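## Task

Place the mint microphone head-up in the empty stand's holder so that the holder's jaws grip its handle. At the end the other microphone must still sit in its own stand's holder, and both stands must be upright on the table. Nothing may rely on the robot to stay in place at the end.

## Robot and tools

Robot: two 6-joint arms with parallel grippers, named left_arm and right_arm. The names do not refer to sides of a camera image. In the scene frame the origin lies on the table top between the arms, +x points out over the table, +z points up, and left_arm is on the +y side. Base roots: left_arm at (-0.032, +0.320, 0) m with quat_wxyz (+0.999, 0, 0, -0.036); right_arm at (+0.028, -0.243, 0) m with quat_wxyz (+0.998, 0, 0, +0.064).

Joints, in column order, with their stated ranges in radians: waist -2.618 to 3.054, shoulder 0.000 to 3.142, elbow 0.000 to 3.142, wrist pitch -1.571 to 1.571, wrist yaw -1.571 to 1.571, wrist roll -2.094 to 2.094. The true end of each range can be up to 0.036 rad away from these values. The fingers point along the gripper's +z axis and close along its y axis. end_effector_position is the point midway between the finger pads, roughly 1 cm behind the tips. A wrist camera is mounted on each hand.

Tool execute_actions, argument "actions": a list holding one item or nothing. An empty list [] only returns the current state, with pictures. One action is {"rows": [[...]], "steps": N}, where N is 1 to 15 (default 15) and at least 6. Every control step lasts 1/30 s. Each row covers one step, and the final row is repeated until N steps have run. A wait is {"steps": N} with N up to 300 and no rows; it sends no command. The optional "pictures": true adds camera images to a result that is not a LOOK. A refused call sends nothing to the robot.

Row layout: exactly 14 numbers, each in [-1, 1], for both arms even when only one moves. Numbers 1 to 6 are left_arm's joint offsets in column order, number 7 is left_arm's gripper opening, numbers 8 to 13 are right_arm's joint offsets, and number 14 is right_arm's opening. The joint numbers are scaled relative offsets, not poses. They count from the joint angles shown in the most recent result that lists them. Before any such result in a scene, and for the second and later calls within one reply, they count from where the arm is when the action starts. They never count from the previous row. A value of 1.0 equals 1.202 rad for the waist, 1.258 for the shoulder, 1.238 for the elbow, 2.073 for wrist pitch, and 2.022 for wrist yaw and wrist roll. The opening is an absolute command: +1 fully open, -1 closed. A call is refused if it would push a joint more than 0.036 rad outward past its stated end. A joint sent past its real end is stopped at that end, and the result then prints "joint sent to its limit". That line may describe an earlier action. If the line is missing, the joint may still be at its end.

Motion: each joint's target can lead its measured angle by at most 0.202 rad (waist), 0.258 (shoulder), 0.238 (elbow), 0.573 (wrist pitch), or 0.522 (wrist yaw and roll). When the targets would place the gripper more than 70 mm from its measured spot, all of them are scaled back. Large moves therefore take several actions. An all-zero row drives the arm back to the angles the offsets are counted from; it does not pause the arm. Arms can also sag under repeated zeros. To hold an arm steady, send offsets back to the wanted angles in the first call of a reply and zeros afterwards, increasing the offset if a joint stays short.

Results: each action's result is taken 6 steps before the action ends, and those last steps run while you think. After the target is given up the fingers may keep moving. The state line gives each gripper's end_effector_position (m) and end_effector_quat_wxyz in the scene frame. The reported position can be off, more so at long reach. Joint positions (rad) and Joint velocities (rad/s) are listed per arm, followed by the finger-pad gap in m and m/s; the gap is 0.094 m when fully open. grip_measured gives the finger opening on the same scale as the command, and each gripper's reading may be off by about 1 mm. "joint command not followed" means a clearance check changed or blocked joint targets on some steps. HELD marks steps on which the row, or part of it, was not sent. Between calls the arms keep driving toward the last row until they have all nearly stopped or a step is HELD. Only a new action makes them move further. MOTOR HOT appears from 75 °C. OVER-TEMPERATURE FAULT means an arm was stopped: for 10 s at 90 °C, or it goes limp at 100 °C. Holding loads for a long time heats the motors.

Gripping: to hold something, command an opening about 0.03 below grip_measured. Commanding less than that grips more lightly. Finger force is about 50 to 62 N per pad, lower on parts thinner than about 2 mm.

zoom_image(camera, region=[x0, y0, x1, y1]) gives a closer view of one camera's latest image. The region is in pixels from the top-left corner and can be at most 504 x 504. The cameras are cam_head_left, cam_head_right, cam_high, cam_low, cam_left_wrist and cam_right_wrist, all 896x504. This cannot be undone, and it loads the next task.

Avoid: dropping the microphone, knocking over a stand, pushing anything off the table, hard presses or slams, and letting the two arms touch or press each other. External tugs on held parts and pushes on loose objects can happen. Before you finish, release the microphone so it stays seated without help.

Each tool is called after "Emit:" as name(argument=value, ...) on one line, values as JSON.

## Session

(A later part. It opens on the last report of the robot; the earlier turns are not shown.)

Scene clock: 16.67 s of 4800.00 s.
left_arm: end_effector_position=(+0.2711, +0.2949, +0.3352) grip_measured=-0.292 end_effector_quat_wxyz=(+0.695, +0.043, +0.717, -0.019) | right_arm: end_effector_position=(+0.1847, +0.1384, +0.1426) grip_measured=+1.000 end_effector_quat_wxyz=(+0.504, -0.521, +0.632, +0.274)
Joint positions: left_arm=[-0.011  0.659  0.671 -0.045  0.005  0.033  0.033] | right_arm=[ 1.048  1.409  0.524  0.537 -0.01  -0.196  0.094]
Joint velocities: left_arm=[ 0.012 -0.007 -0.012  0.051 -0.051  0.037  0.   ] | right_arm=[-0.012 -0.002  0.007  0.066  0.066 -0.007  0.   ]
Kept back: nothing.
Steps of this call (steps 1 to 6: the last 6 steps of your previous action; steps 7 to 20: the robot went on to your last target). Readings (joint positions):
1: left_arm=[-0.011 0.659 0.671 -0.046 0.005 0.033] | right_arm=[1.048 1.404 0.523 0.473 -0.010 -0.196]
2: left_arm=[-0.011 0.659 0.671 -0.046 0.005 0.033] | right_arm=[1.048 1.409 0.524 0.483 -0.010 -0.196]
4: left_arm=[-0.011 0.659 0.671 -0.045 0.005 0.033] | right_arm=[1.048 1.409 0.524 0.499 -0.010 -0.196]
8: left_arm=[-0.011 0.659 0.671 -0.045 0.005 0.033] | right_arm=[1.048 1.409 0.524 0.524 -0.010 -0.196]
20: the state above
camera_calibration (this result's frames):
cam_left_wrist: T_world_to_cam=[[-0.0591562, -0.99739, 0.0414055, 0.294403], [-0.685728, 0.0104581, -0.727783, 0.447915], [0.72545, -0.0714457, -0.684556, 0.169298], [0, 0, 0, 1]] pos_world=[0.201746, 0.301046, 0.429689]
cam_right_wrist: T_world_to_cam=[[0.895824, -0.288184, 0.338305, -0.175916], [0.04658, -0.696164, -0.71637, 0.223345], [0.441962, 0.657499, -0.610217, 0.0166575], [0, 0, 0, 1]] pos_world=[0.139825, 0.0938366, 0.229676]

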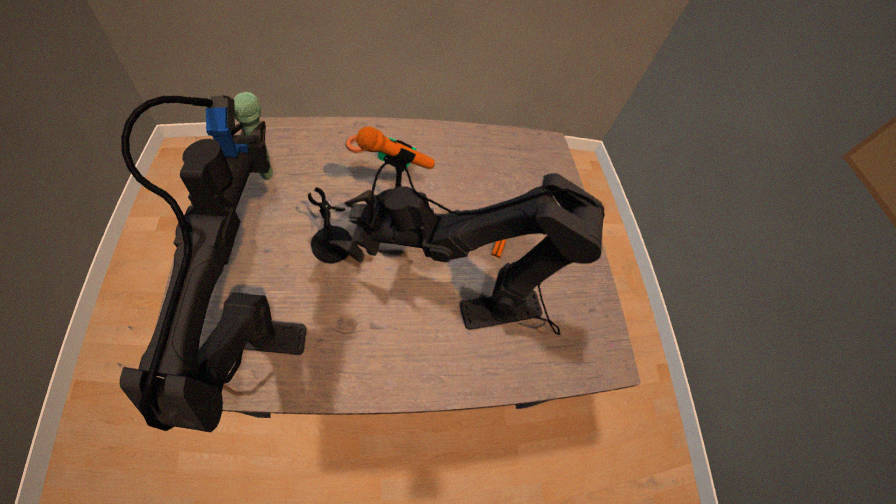

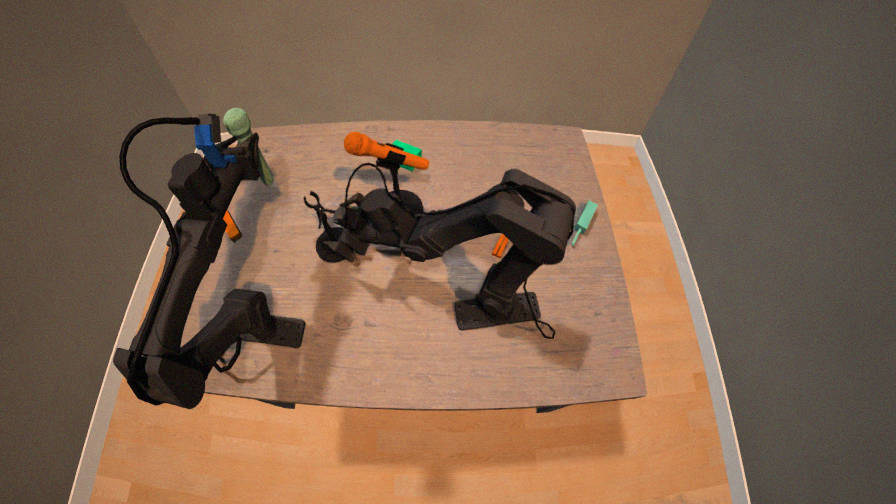

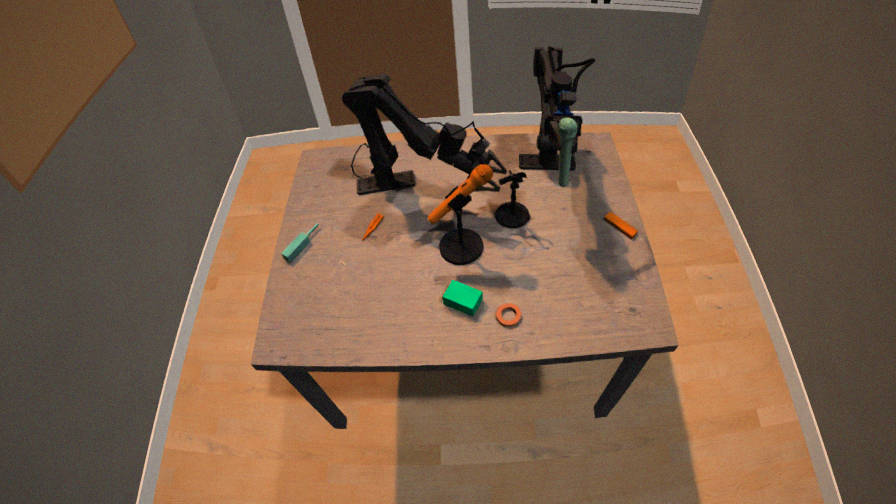

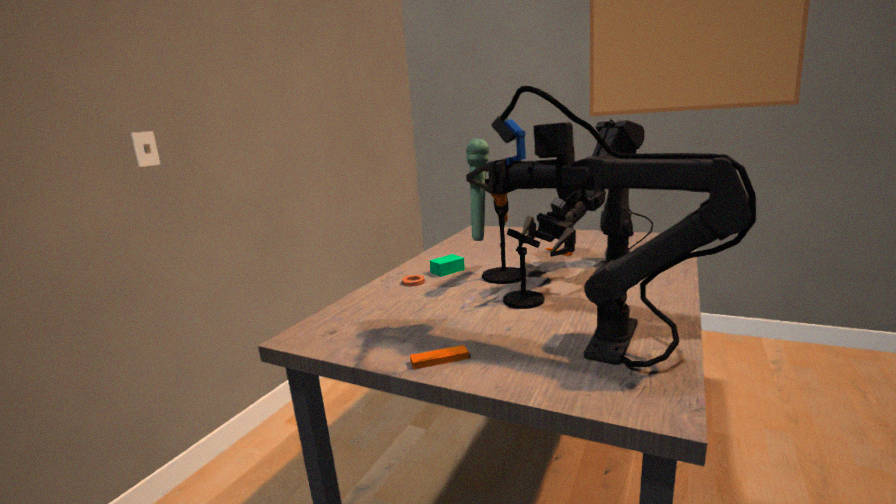

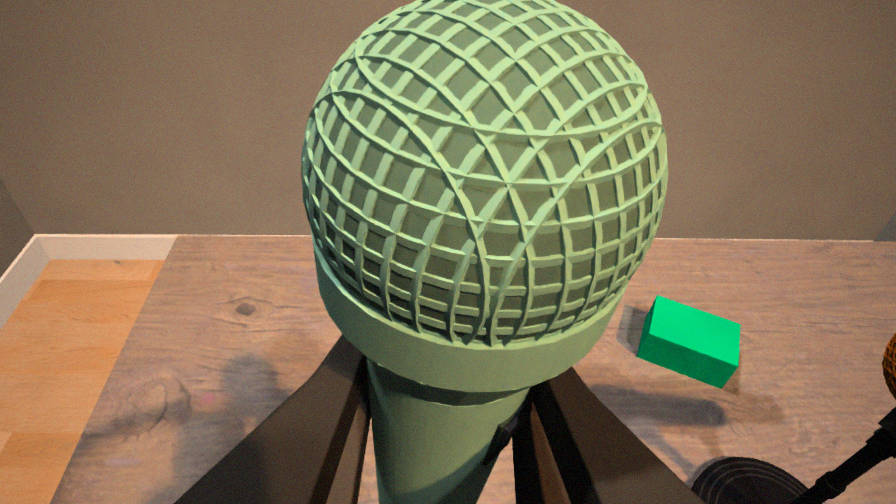

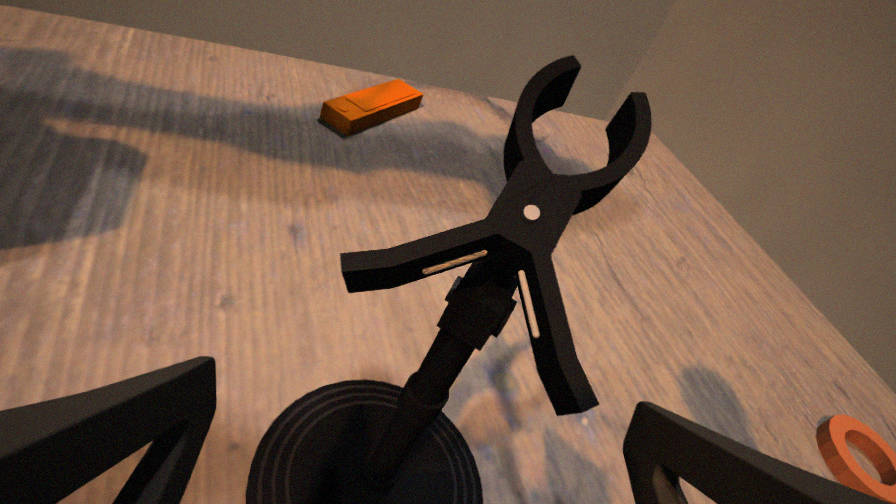

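Emit:
execute_actions(actions=[{"rows":[[0,0,0.01,0.03,0,0,-0.6,0.06,0,0,0,0.124,0,1],[0,0,0.01,0.03,0,0,-0.6,0.06,0,0,0,0.124,0,1],[0,0,0.01,0.03,0,0,-0.6,0.06,0,0,0,0.124,0,1],[0,0,0.01,0.03,0,0,-0.6,0.06,0,0,0,0.124,0,1],[0,0,0.01,0.03,0,0,-0.6,0.06,0,0,0,0.124,0,1],[0,0,0.01,0.03,0,0,-0.6,0.06,0.1,0.12,0,0.124,0,1]]}])

Emit:
execute_actions(actions=[{"steps":20}], pictures=true)

Scene clock: 17.37 s of 4800.00 s.
left_arm: end_effector_position=(+0.2712, +0.2949, +0.3364) grip_measured=-0.292 end_effector_quat_wxyz=(+0.697, +0.043, +0.715, -0.019) | right_arm: end_effector_position=(+0.2028, +0.1600, +0.1502) grip_measured=+1.000 end_effector_quat_wxyz=(+0.538, -0.492, +0.650, +0.217)
Joint positions: left_arm=[-0.011  0.659  0.671 -0.04   0.005  0.033  0.033] | right_arm=[ 1.112  1.512  0.635  0.536  0.195 -0.196  0.094]
Joint velocities: left_arm=[-0.027  0.007  0.012  0.051 -0.007 -0.037  0.001] | right_arm=[-0.007  0.422  0.545  0.139  0.139 -0.037  0.   ]
Steps of this call (steps 1 to 12: the robot went on to your last target; steps 13 to 21: the first 9 steps of this action). Readings (joint positions):
13: left_arm=[-0.011 0.659 0.671 -0.045 0.005 0.033] | right_arm=[1.059 1.409 0.524 0.537 0.030 -0.196]
14: left_arm=[-0.011 0.659 0.671 -0.044 0.005 0.033] | right_arm=[1.077 1.409 0.524 0.537 0.073 -0.196]
16: left_arm=[-0.011 0.659 0.671 -0.042 0.005 0.033] | right_arm=[1.104 1.409 0.524 0.537 0.127 -0.196]
20: left_arm=[-0.011 0.659 0.671 -0.040 0.005 0.033] | right_arm=[1.112 1.491 0.611 0.533 0.188 -0.196]
21: the state above

Scene clock: 18.03 s of 4800.00 s.
left_arm: end_effector_position=(+0.2712, +0.2949, +0.3366) grip_measured=-0.292 end_effector_quat_wxyz=(+0.697, +0.043, +0.715, -0.019) | right_arm: end_effector_position=(+0.2095, +0.1616, +0.1558) grip_measured=+1.000 end_effector_quat_wxyz=(+0.549, -0.480, +0.652, +0.208)
Joint positions: left_arm=[-0.011  0.659  0.671 -0.039  0.005  0.033  0.033] | right_arm=[ 1.112  1.522  0.652  0.544  0.229 -0.196  0.094]
Joint velocities: left_arm=[ 0.007 -0.002 -0.002  0.051 -0.007 -0.007  0.001] | right_arm=[ 0.027 -0.002  0.002  0.007  0.022  0.095  0.   ]
Kept back: nothing.
Steps of this call (steps 1 to 6: the last 6 steps of your previous action; steps 7 to 20: the robot went on to your last target). Readings (joint positions):
1: left_arm=[-0.011 0.659 0.671 -0.040 0.005 0.033] | right_arm=[1.112 1.520 0.647 0.539 0.202 -0.196]
2: left_arm=[-0.011 0.659 0.671 -0.040 0.005 0.033] | right_arm=[1.112 1.522 0.652 0.541 0.207 -0.196]
4: left_arm=[-0.011 0.659 0.671 -0.039 0.005 0.033] | right_arm=[1.112 1.522 0.652 0.544 0.216 -0.196]
8: left_arm=[-0.011 0.659 0.671 -0.039 0.005 0.033] | right_arm=[1.112 1.522 0.652 0.544 0.224 -0.196]
20: the state above
camera_calibration (this result's frames):
cam_left_wrist: T_world_to_cam=[[-0.0593927, -0.99737, 0.0415422, 0.294356], [-0.681566, 0.0101108, -0.731686, 0.449267], [0.729342, -0.0717706, -0.680374, 0.167872], [0, 0, 0, 1]] pos_world=[0.201252, 0.301087, 0.430711]
cam_right_wrist: T_world_to_cam=[[0.807382, -0.423722, 0.410602, -0.166759], [-0.00842553, -0.70411, -0.710041, 0.259584], [0.589969, 0.569815, -0.572056, -0.024329], [0, 0, 0, 1]] pos_world=[0.151178, 0.125979, 0.238869]

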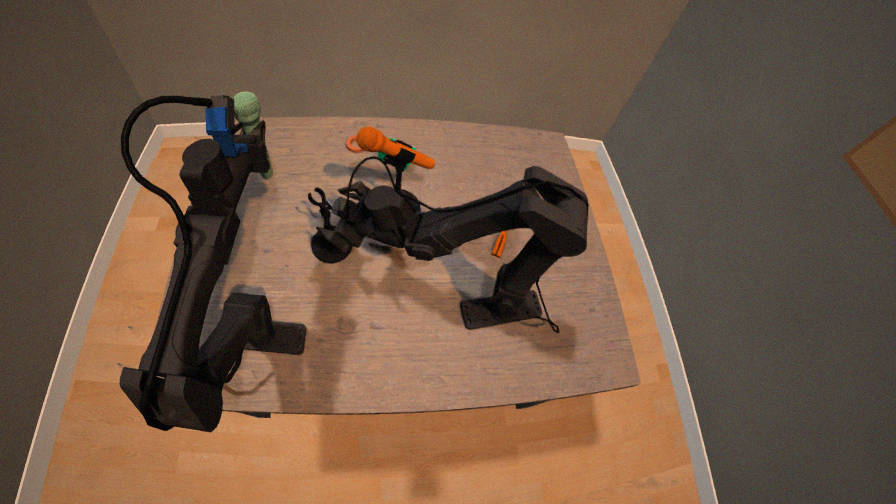

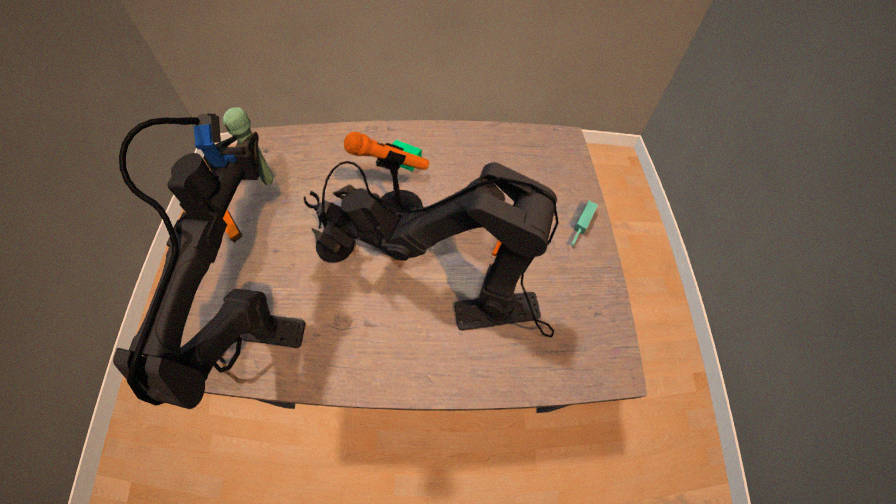

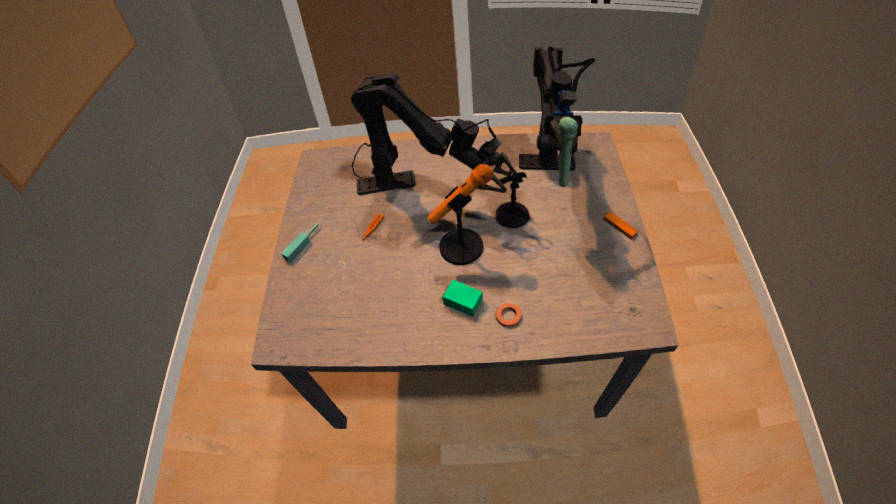

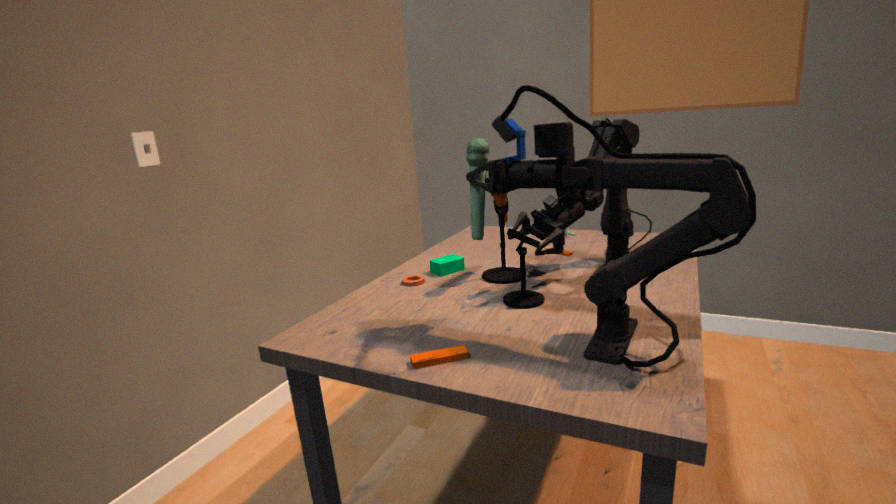

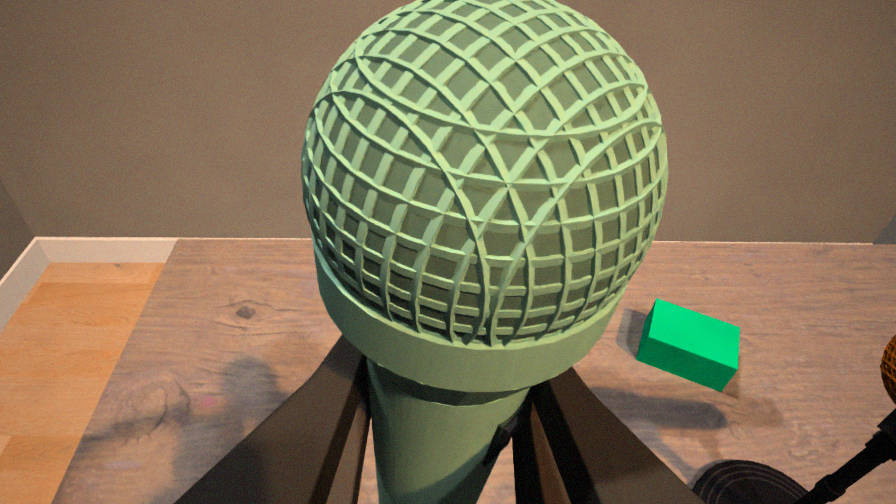

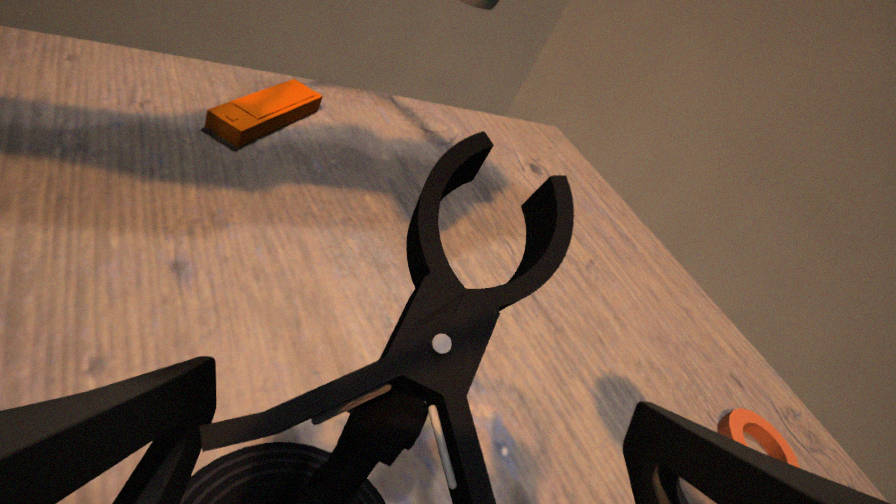

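Emit:
execute_actions(actions=[{"rows":[[0,0,0.01,0.03,0,0,-0.6,0.035,0,0,0,0,0,1],[0,0,0.01,0.03,0,0,-0.6,0.035,0,0,0,0,0,1],[0,0,0.01,0.03,0,0,-0.6,0.035,0,0,0,0,0,1],[0,0,0.01,0.03,0,0,-0.6,0.035,0,0,0,0,0,1],[0,0,0.01,0.03,0,0,-0.6,0.035,0,0,0,0,0,1],[0,0,0.01,0.03,0,0,-0.6,0.035,0,0,0,0,0,-0.4]]}])

Emit:
execute_actions(actions=[{"steps":20}], pictures=true)

Scene clock: 18.67 s of 4800.00 s.
left_arm: end_effector_position=(+0.2712, +0.2949, +0.3379) grip_measured=-0.292 end_effector_quat_wxyz=(+0.699, +0.043, +0.713, -0.019) | right_arm: end_effector_position=(+0.1960, +0.1674, +0.1557) grip_measured=-0.058 end_effector_quat_wxyz=(+0.545, -0.491, +0.644, +0.217)
Joint positions: left_arm=[-0.011  0.659  0.671 -0.035  0.005  0.033  0.033] | right_arm=[ 1.146  1.522  0.652  0.544  0.231 -0.196  0.044]
Joint velocities: left_arm=[-0.012  0.002  0.002 -0.007 -0.022 -0.007  0.001] | right_arm=[ 0.012 -0.012 -0.007 -0.022  0.066  0.037 -0.421]
Steps of this call (steps 1 to 10: the robot went on to your last target; steps 11 to 19: the first 9 steps of this action). Readings (joint positions):
11: left_arm=[-0.011 0.659 0.671 -0.039 0.005 0.033] | right_arm=[1.115 1.522 0.652 0.544 0.231 -0.196]
12: left_arm=[-0.011 0.659 0.671 -0.038 0.005 0.033] | right_arm=[1.123 1.522 0.652 0.544 0.231 -0.196]
14: left_arm=[-0.011 0.659 0.671 -0.036 0.005 0.033] | right_arm=[1.139 1.522 0.652 0.544 0.231 -0.196]
18: left_arm=[-0.011 0.659 0.671 -0.035 0.005 0.033] | right_arm=[1.146 1.522 0.652 0.544 0.231 -0.196]
19: the state above

Scene clock: 19.33 s of 4800.00 s.
left_arm: end_effector_position=(+0.2712, +0.2949, +0.3381) grip_measured=-0.292 end_effector_quat_wxyz=(+0.699, +0.043, +0.713, -0.019) | right_arm: end_effector_position=(+0.1938, +0.1673, +0.1526) grip_measured=-0.391 end_effector_quat_wxyz=(+0.539, -0.496, +0.645, +0.218)
Joint positions: left_arm=[-0.011  0.659  0.671 -0.034  0.005  0.033  0.033] | right_arm=[ 1.147  1.522  0.652  0.531  0.223 -0.193  0.029]
Joint velocities: left_arm=[-0.002  0.012  0.002  0.007 -0.007 -0.022 -0.001] | right_arm=[-0.007 -0.012 -0.012 -0.066  0.037 -0.022  0.001]
Kept back: nothing.
Steps of this call (steps 1 to 6: the last 6 steps of your previous action; steps 7 to 20: the robot went on to your last target). Readings (joint positions):
1: left_arm=[-0.011 0.659 0.671 -0.034 0.005 0.033] | right_arm=[1.146 1.522 0.652 0.540 0.231 -0.197]
2: left_arm=[-0.011 0.659 0.671 -0.034 0.005 0.033] | right_arm=[1.146 1.522 0.652 0.535 0.230 -0.197]
4: left_arm=[-0.011 0.659 0.671 -0.034 0.005 0.033] | right_arm=[1.146 1.522 0.652 0.532 0.225 -0.197]
8: left_arm=[-0.011 0.659 0.671 -0.034 0.005 0.033] | right_arm=[1.147 1.522 0.652 0.531 0.223 -0.194]
20: the state above
camera_calibration (this result's frames):
cam_left_wrist: T_world_to_cam=[[-0.0596299, -0.99735, 0.0416776, 0.294308], [-0.677383, 0.00976159, -0.735566, 0.450612], [0.73321, -0.0720934, -0.67617, 0.166439], [0, 0, 0, 1]] pos_world=[0.200751, 0.301129, 0.43173]
cam_right_wrist: T_world_to_cam=[[0.827014, -0.386121, 0.408607, -0.160137], [0.0147078, -0.711714, -0.702316, 0.256821], [0.56199, 0.586834, -0.582918, -0.0158582], [0, 0, 0, 1]] pos_world=[0.13757, 0.130257, 0.236558]

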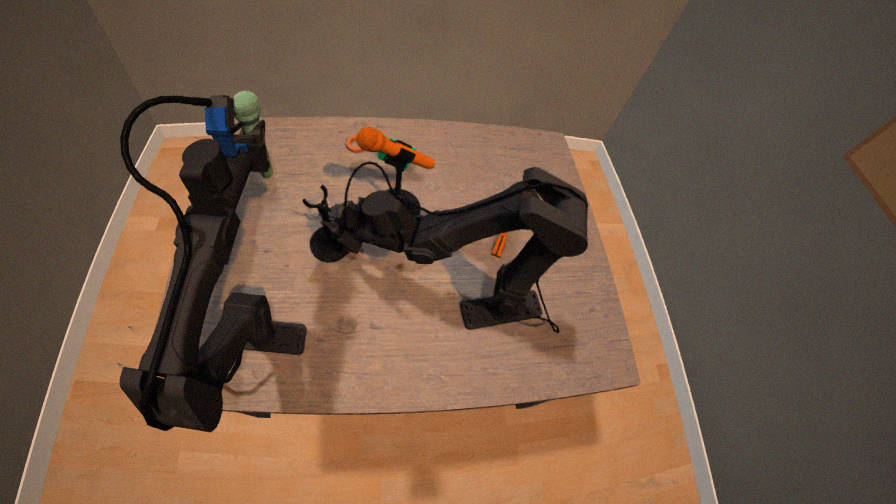

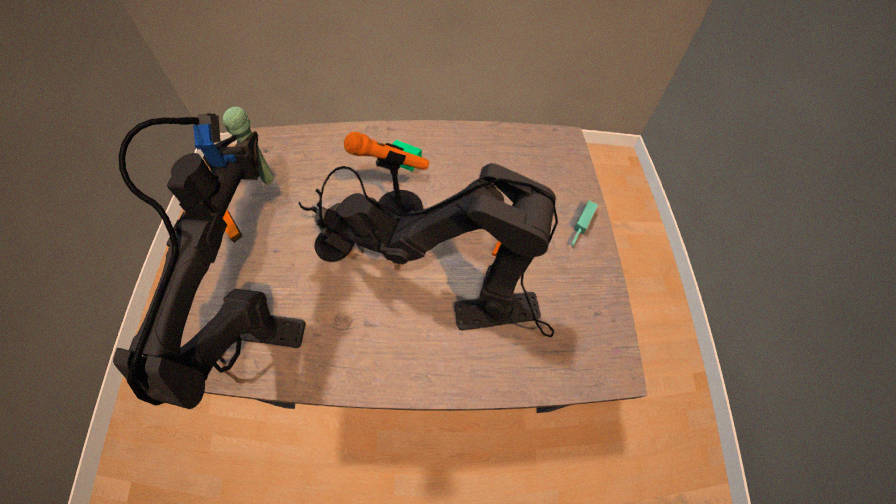

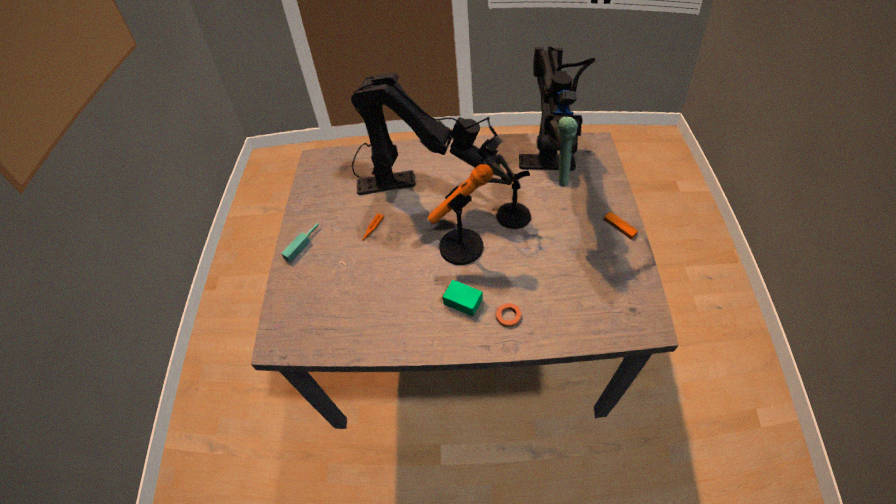

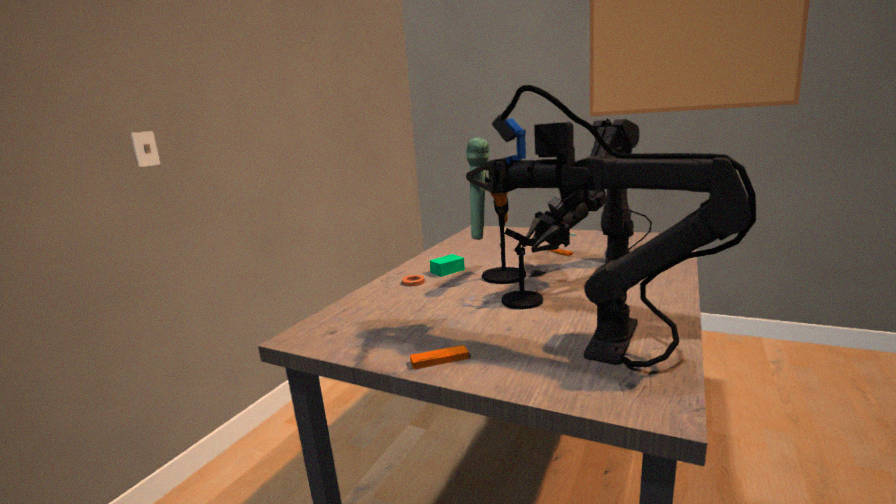

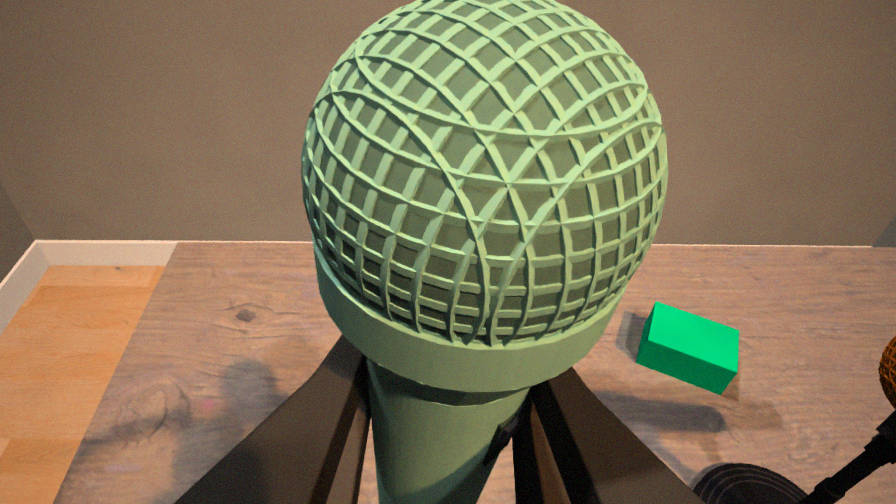

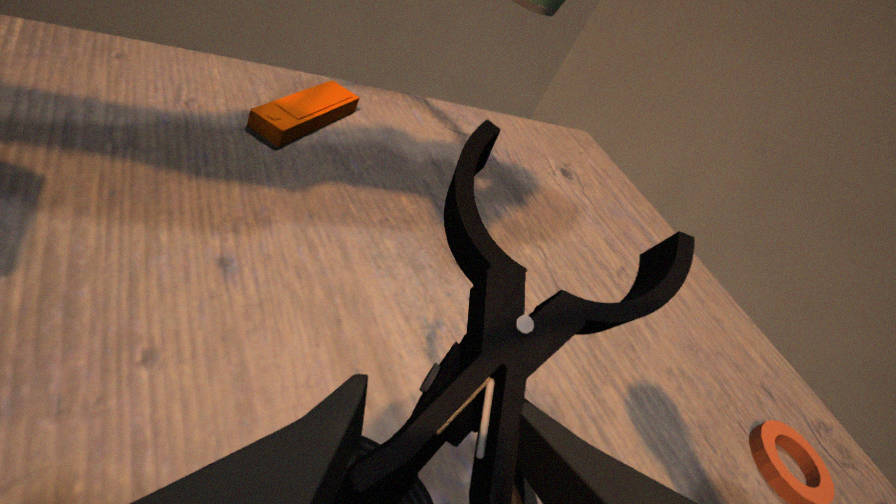

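Emit:
execute_actions(actions=[{"rows":[[0.438,0.267,-0.291,0.36,0.722,0.167,-0.6,0,0,0,0.006,0.004,0,-0.4]]}])

Emit:
execute_actions(actions=[{"steps":25}], pictures=true)

Scene clock: 20.70 s of 4800.00 s.
left_arm: end_effector_position=(+0.2831, +0.3241, +0.1599) grip_measured=-0.293 end_effector_quat_wxyz=(+0.625, +0.190, +0.751, -0.098) | right_arm: end_effector_position=(+0.1938, +0.1673, +0.1526) grip_measured=-0.391 end_effector_quat_wxyz=(+0.539, -0.495, +0.646, +0.218)
Joint positions: left_arm=[0.506 1.045 0.26  0.488 0.815 0.312 0.033] | right_arm=[ 1.147  1.522  0.652  0.531  0.223 -0.192  0.029]
Joint velocities: left_arm=[ 0.491 -0.012 -0.222  0.242  2.454  0.256  0.   ] | right_arm=[-0.007  0.002 -0.007 -0.037 -0.007  0.007  0.   ]
Steps of this call (steps 1 to 15: the robot went on to your last target; steps 16 to 32: nothing new was sent; steps 33 to 41: the first 9 steps of this action). Readings (joint positions):
33: left_arm=[0.024 0.681 0.634 0.057 0.083 0.080] | right_arm=[1.147 1.522 0.652 0.531 0.223 -0.193]
34: left_arm=[0.085 0.729 0.581 0.205 0.190 0.133] | right_arm=[1.147 1.522 0.652 0.531 0.223 -0.193]
36: left_arm=[0.214 0.870 0.465 0.409 0.374 0.210] | right_arm=[1.147 1.522 0.652 0.531 0.223 -0.192]
40: left_arm=[0.479 1.042 0.275 0.484 0.732 0.301] | right_arm=[1.147 1.522 0.652 0.531 0.223 -0.192]
41: the state above

Scene clock: 21.53 s of 4800.00 s.
left_arm: end_effector_position=(+0.2200, +0.2446, +0.2207) grip_measured=-0.293 end_effector_quat_wxyz=(+0.664, +0.438, +0.557, -0.238) | right_arm: end_effector_position=(+0.1938, +0.1673, +0.1526) grip_measured=-0.391 end_effector_quat_wxyz=(+0.539, -0.495, +0.646, +0.218)
Joint positions: left_arm=[0.514 1.018 0.288 0.688 1.452 0.364 0.033] | right_arm=[ 1.147  1.522  0.652  0.531  0.223 -0.191  0.029]
Joint velocities: left_arm=[-0.012 -0.012 -0.012  0.022  0.022 -0.066  0.001] | right_arm=[-0.007  0.002  0.017 -0.007  0.022  0.037 -0.   ]
Kept back: nothing.
Steps of this call (steps 1 to 6: the last 6 steps of your previous action; steps 7 to 25: the robot went on to your last target). Readings (joint positions):
1: left_arm=[0.514 1.045 0.258 0.503 0.904 0.322] | right_arm=[1.147 1.522 0.652 0.531 0.223 -0.192]
2: left_arm=[0.514 1.043 0.263 0.533 0.996 0.330] | right_arm=[1.147 1.522 0.652 0.531 0.223 -0.192]
4: left_arm=[0.514 1.032 0.276 0.587 1.163 0.342] | right_arm=[1.147 1.522 0.652 0.531 0.223 -0.192]
8: left_arm=[0.514 1.018 0.288 0.657 1.341 0.356] | right_arm=[1.147 1.522 0.652 0.531 0.223 -0.191]
25: the state above
camera_calibration (this result's frames):
cam_left_wrist: T_world_to_cam=[[-0.806569, -0.53777, -0.245459, 0.361334], [-0.211805, 0.650563, -0.729319, 0.0695894], [0.551892, -0.536257, -0.638626, 0.266148], [0, 0, 0, 1]] pos_world=[0.159295, 0.291766, 0.309415]
cam_right_wrist: T_world_to_cam=[[0.827409, -0.387005, 0.406967, -0.159815], [0.0131753, -0.711079, -0.702988, 0.257115], [0.561446, 0.58702, -0.583254, -0.0157328], [0, 0, 0, 1]] pos_world=[0.137678, 0.130215, 0.236612]

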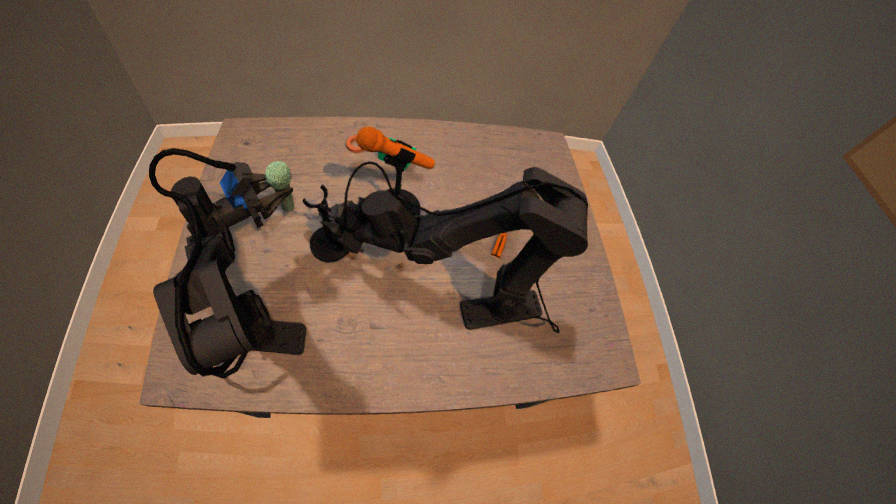

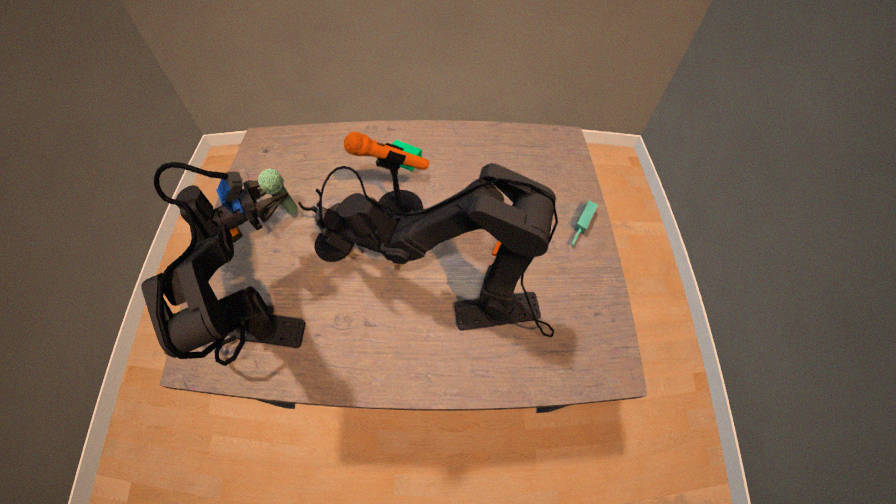

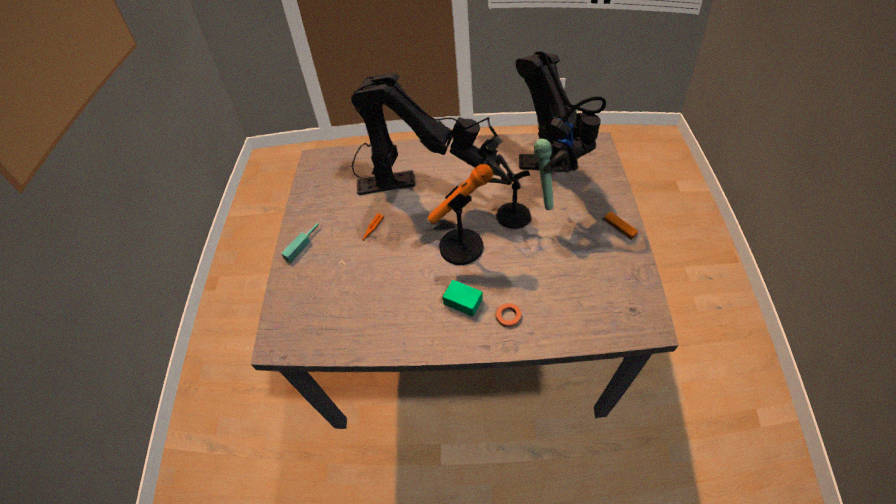

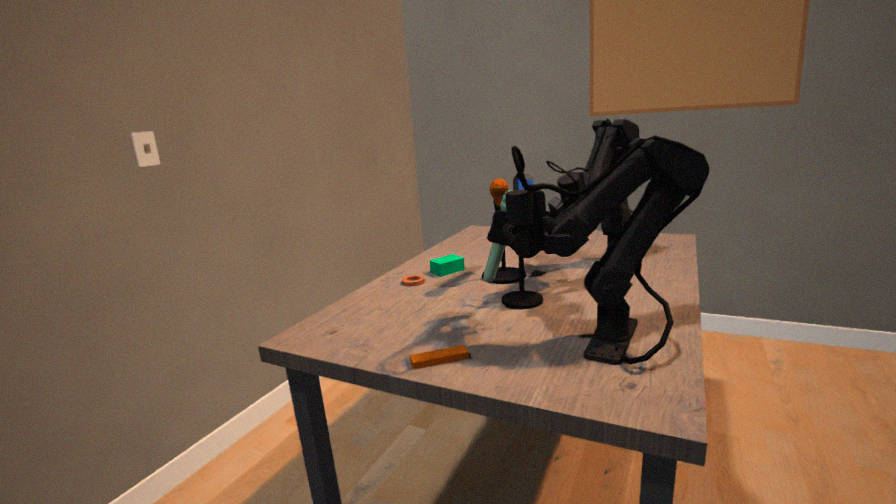

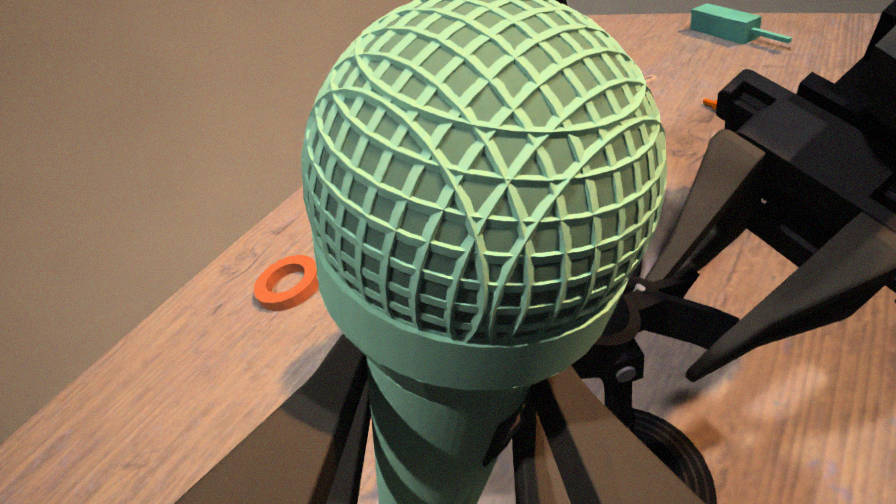

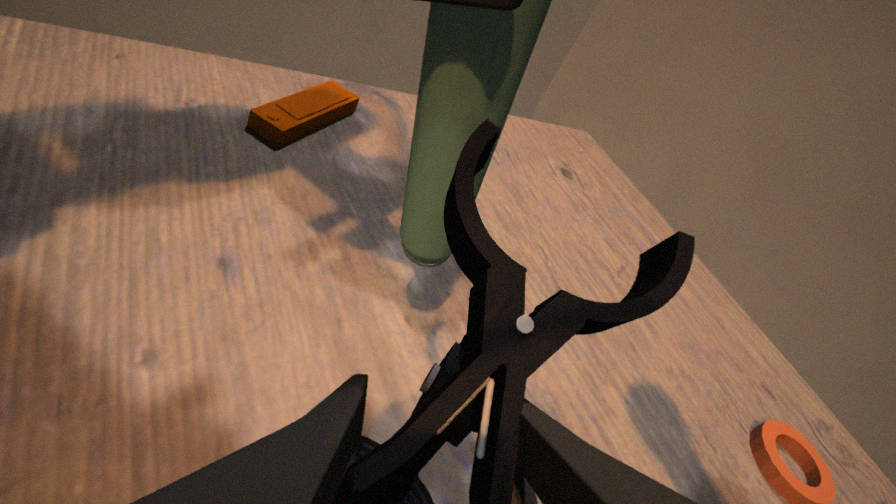

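Emit:
execute_actions(actions=[{"rows":[[0,0.15,0.095,0.065,0.005,0,-0.6,0,0,0,0.006,0.004,0,-0.4],[0,0.15,0.095,0.065,0.005,0,-0.6,0,0,0,0.006,0.004,0,-0.4],[0,0.15,0.095,0.065,0.005,0,-0.6,0,0,0,0.006,0.004,0,-0.4],[0,0.15,0.095,0.065,0.005,0,-0.6,0,0,0,0.006,0.004,0,-0.4],[0,0.15,0.095,0.065,0.005,0,-0.6,0,0,0,0.006,0.004,0,-0.4],[0,0.15,0.095,0.065,0.005,0,-0.6,0,0,0,0.006,0.004,0,-0.4],[0,0.15,0.095,0.065,0.005,0,-0.6,0,0,0,0.006,0.004,0,-0.4],[0,0.15,0.095,0.065,0.005,0,-0.6,0,0,0,0.006,0.004,0,-0.4],[-0.1,0.15,0.095,0.065,0.005,0,-0.6,0,0,0,0.006,0.004,0,-0.4]]}])

Emit:
execute_actions(actions=[{"steps":20}], pictures=true)

Scene clock: 22.20 s of 4800.00 s.
left_arm: end_effector_position=(+0.2491, +0.2544, +0.2213) grip_measured=-0.293 end_effector_quat_wxyz=(+0.662, +0.441, +0.555, -0.243) | right_arm: end_effector_position=(+0.1938, +0.1673, +0.1526) grip_measured=-0.391 end_effector_quat_wxyz=(+0.539, -0.495, +0.646, +0.218)
Joint positions: left_arm=[0.498 1.211 0.381 0.783 1.449 0.364 0.033] | right_arm=[ 1.147  1.522  0.652  0.531  0.223 -0.19   0.029]
Joint velocities: left_arm=[-0.755  0.012 -0.012  0.125 -0.183 -0.007 -0.   ] | right_arm=[ 0.002  0.002 -0.007 -0.007 -0.022 -0.037 -0.001]
Steps of this call (steps 1 to 11: the robot went on to your last target; steps 12 to 20: the first 9 steps of this action). Readings (joint positions):
12: left_arm=[0.514 1.044 0.300 0.707 1.466 0.364] | right_arm=[1.147 1.522 0.652 0.531 0.223 -0.191]
13: left_arm=[0.514 1.097 0.328 0.730 1.475 0.364] | right_arm=[1.147 1.522 0.652 0.531 0.223 -0.191]
15: left_arm=[0.514 1.183 0.374 0.757 1.461 0.364] | right_arm=[1.147 1.522 0.652 0.531 0.223 -0.191]
19: left_arm=[0.514 1.211 0.381 0.778 1.454 0.364] | right_arm=[1.147 1.522 0.652 0.531 0.223 -0.191]
20: the state above

Scene clock: 22.87 s of 4800.00 s.
left_arm: end_effector_position=(+0.2400, +0.2265, +0.2229) grip_measured=-0.293 end_effector_quat_wxyz=(+0.651, +0.474, +0.527, -0.273) | right_arm: end_effector_position=(+0.1938, +0.1673, +0.1526) grip_measured=-0.391 end_effector_quat_wxyz=(+0.539, -0.495, +0.646, +0.218)
Joint positions: left_arm=[0.4   1.211 0.381 0.8   1.458 0.364 0.033] | right_arm=[ 1.147  1.522  0.652  0.531  0.223 -0.19   0.029]
Joint velocities: left_arm=[-0.017  0.017  0.002  0.051  0.037 -0.095 -0.001] | right_arm=[ 0.017 -0.012 -0.012 -0.022  0.095 -0.051 -0.   ]
Kept back: nothing.
Steps of this call (steps 1 to 6: the last 6 steps of your previous action; steps 7 to 20: the robot went on to your last target). Readings (joint positions):
1: left_arm=[0.466 1.211 0.381 0.787 1.447 0.364] | right_arm=[1.147 1.522 0.652 0.531 0.223 -0.190]
2: left_arm=[0.434 1.211 0.381 0.789 1.450 0.364] | right_arm=[1.147 1.522 0.652 0.531 0.223 -0.190]
4: left_arm=[0.403 1.211 0.381 0.793 1.457 0.364] | right_arm=[1.147 1.522 0.652 0.531 0.223 -0.190]
8: left_arm=[0.400 1.211 0.381 0.797 1.458 0.364] | right_arm=[1.147 1.522 0.652 0.531 0.223 -0.190]
20: the state above
camera_calibration (this result's frames):
cam_left_wrist: T_world_to_cam=[[-0.862035, -0.43657, -0.257492, 0.361336], [-0.123811, 0.674012, -0.728271, 0.060493], [0.491493, -0.595915, -0.635075, 0.274017], [0, 0, 0, 1]] pos_world=[0.184297, 0.280266, 0.311118]
cam_right_wrist: T_world_to_cam=[[0.827644, -0.387536, 0.405982, -0.159621], [0.0122554, -0.710698, -0.703391, 0.25729], [0.56112, 0.587133, -0.583455, -0.0156576], [0, 0, 0, 1]] pos_world=[0.137742, 0.13019, 0.236644]

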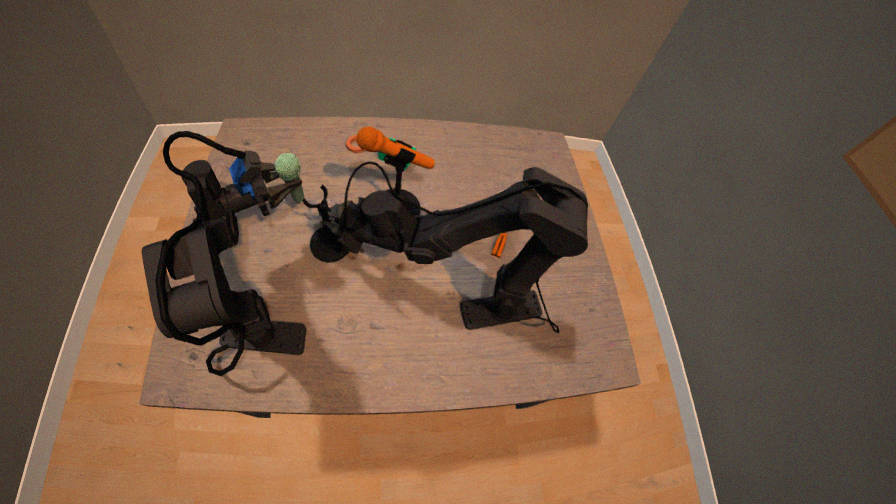

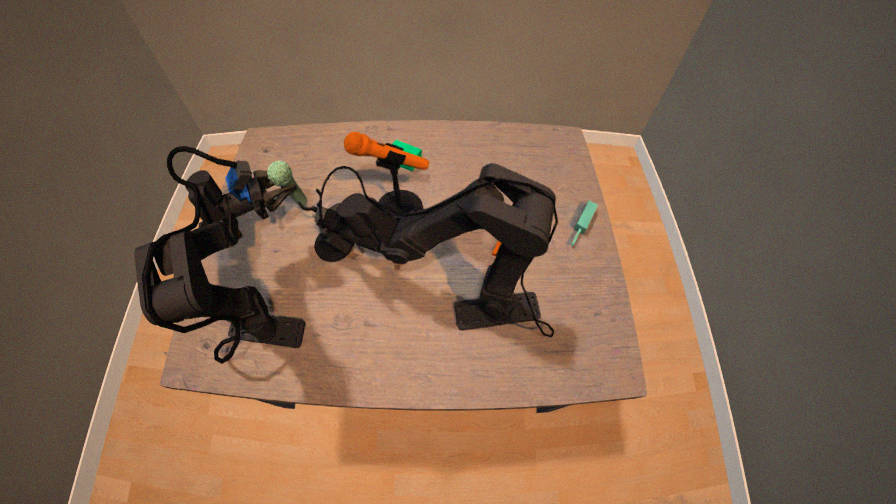

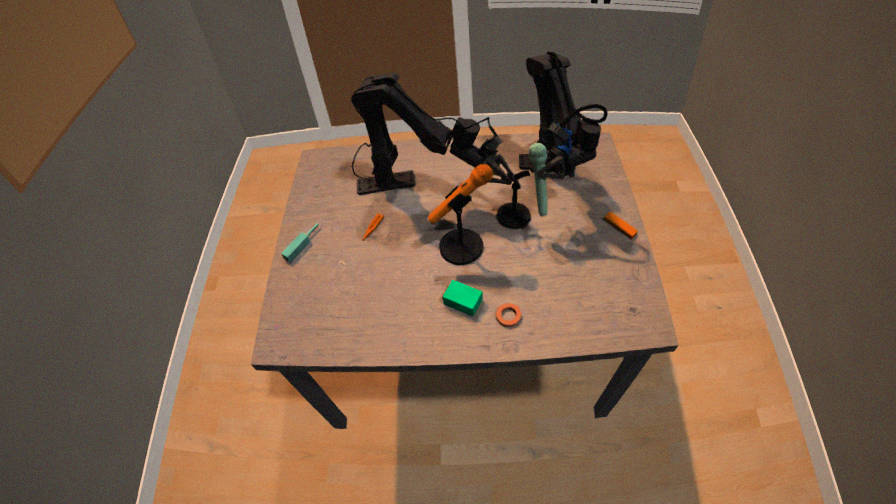

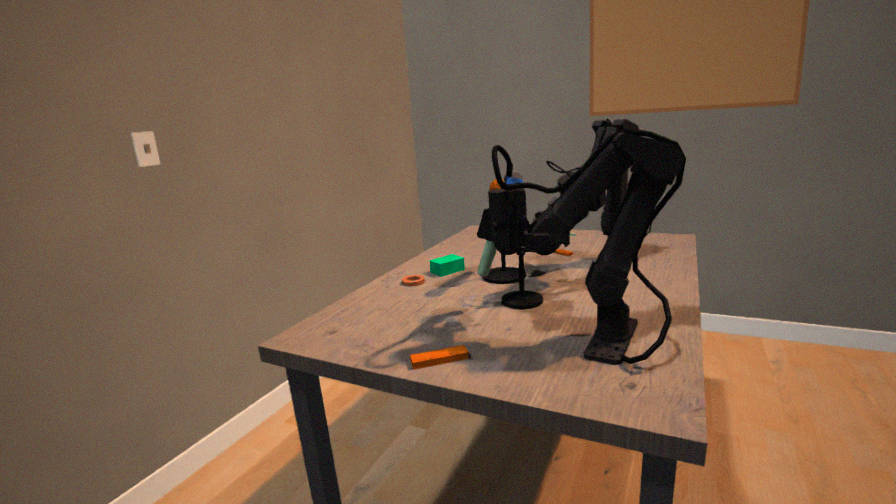

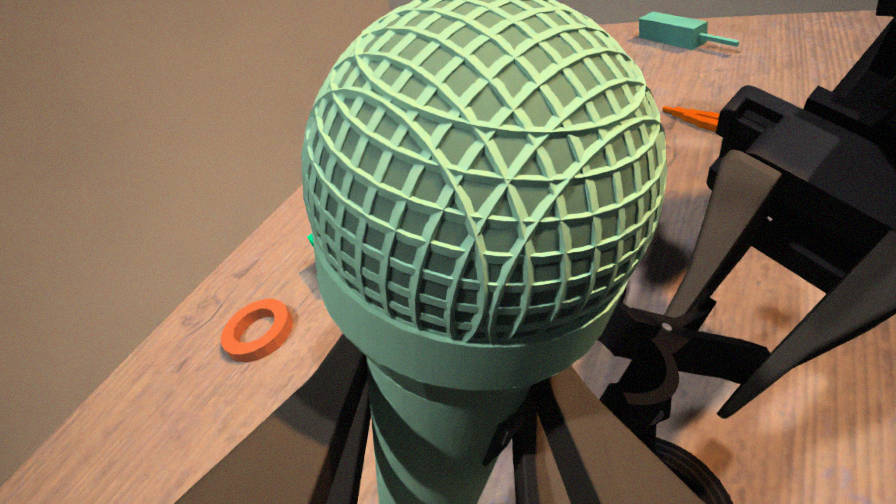

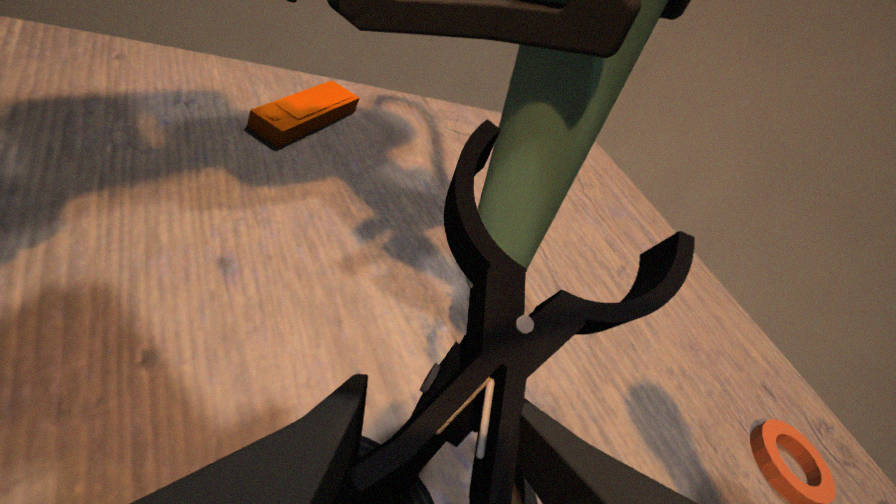

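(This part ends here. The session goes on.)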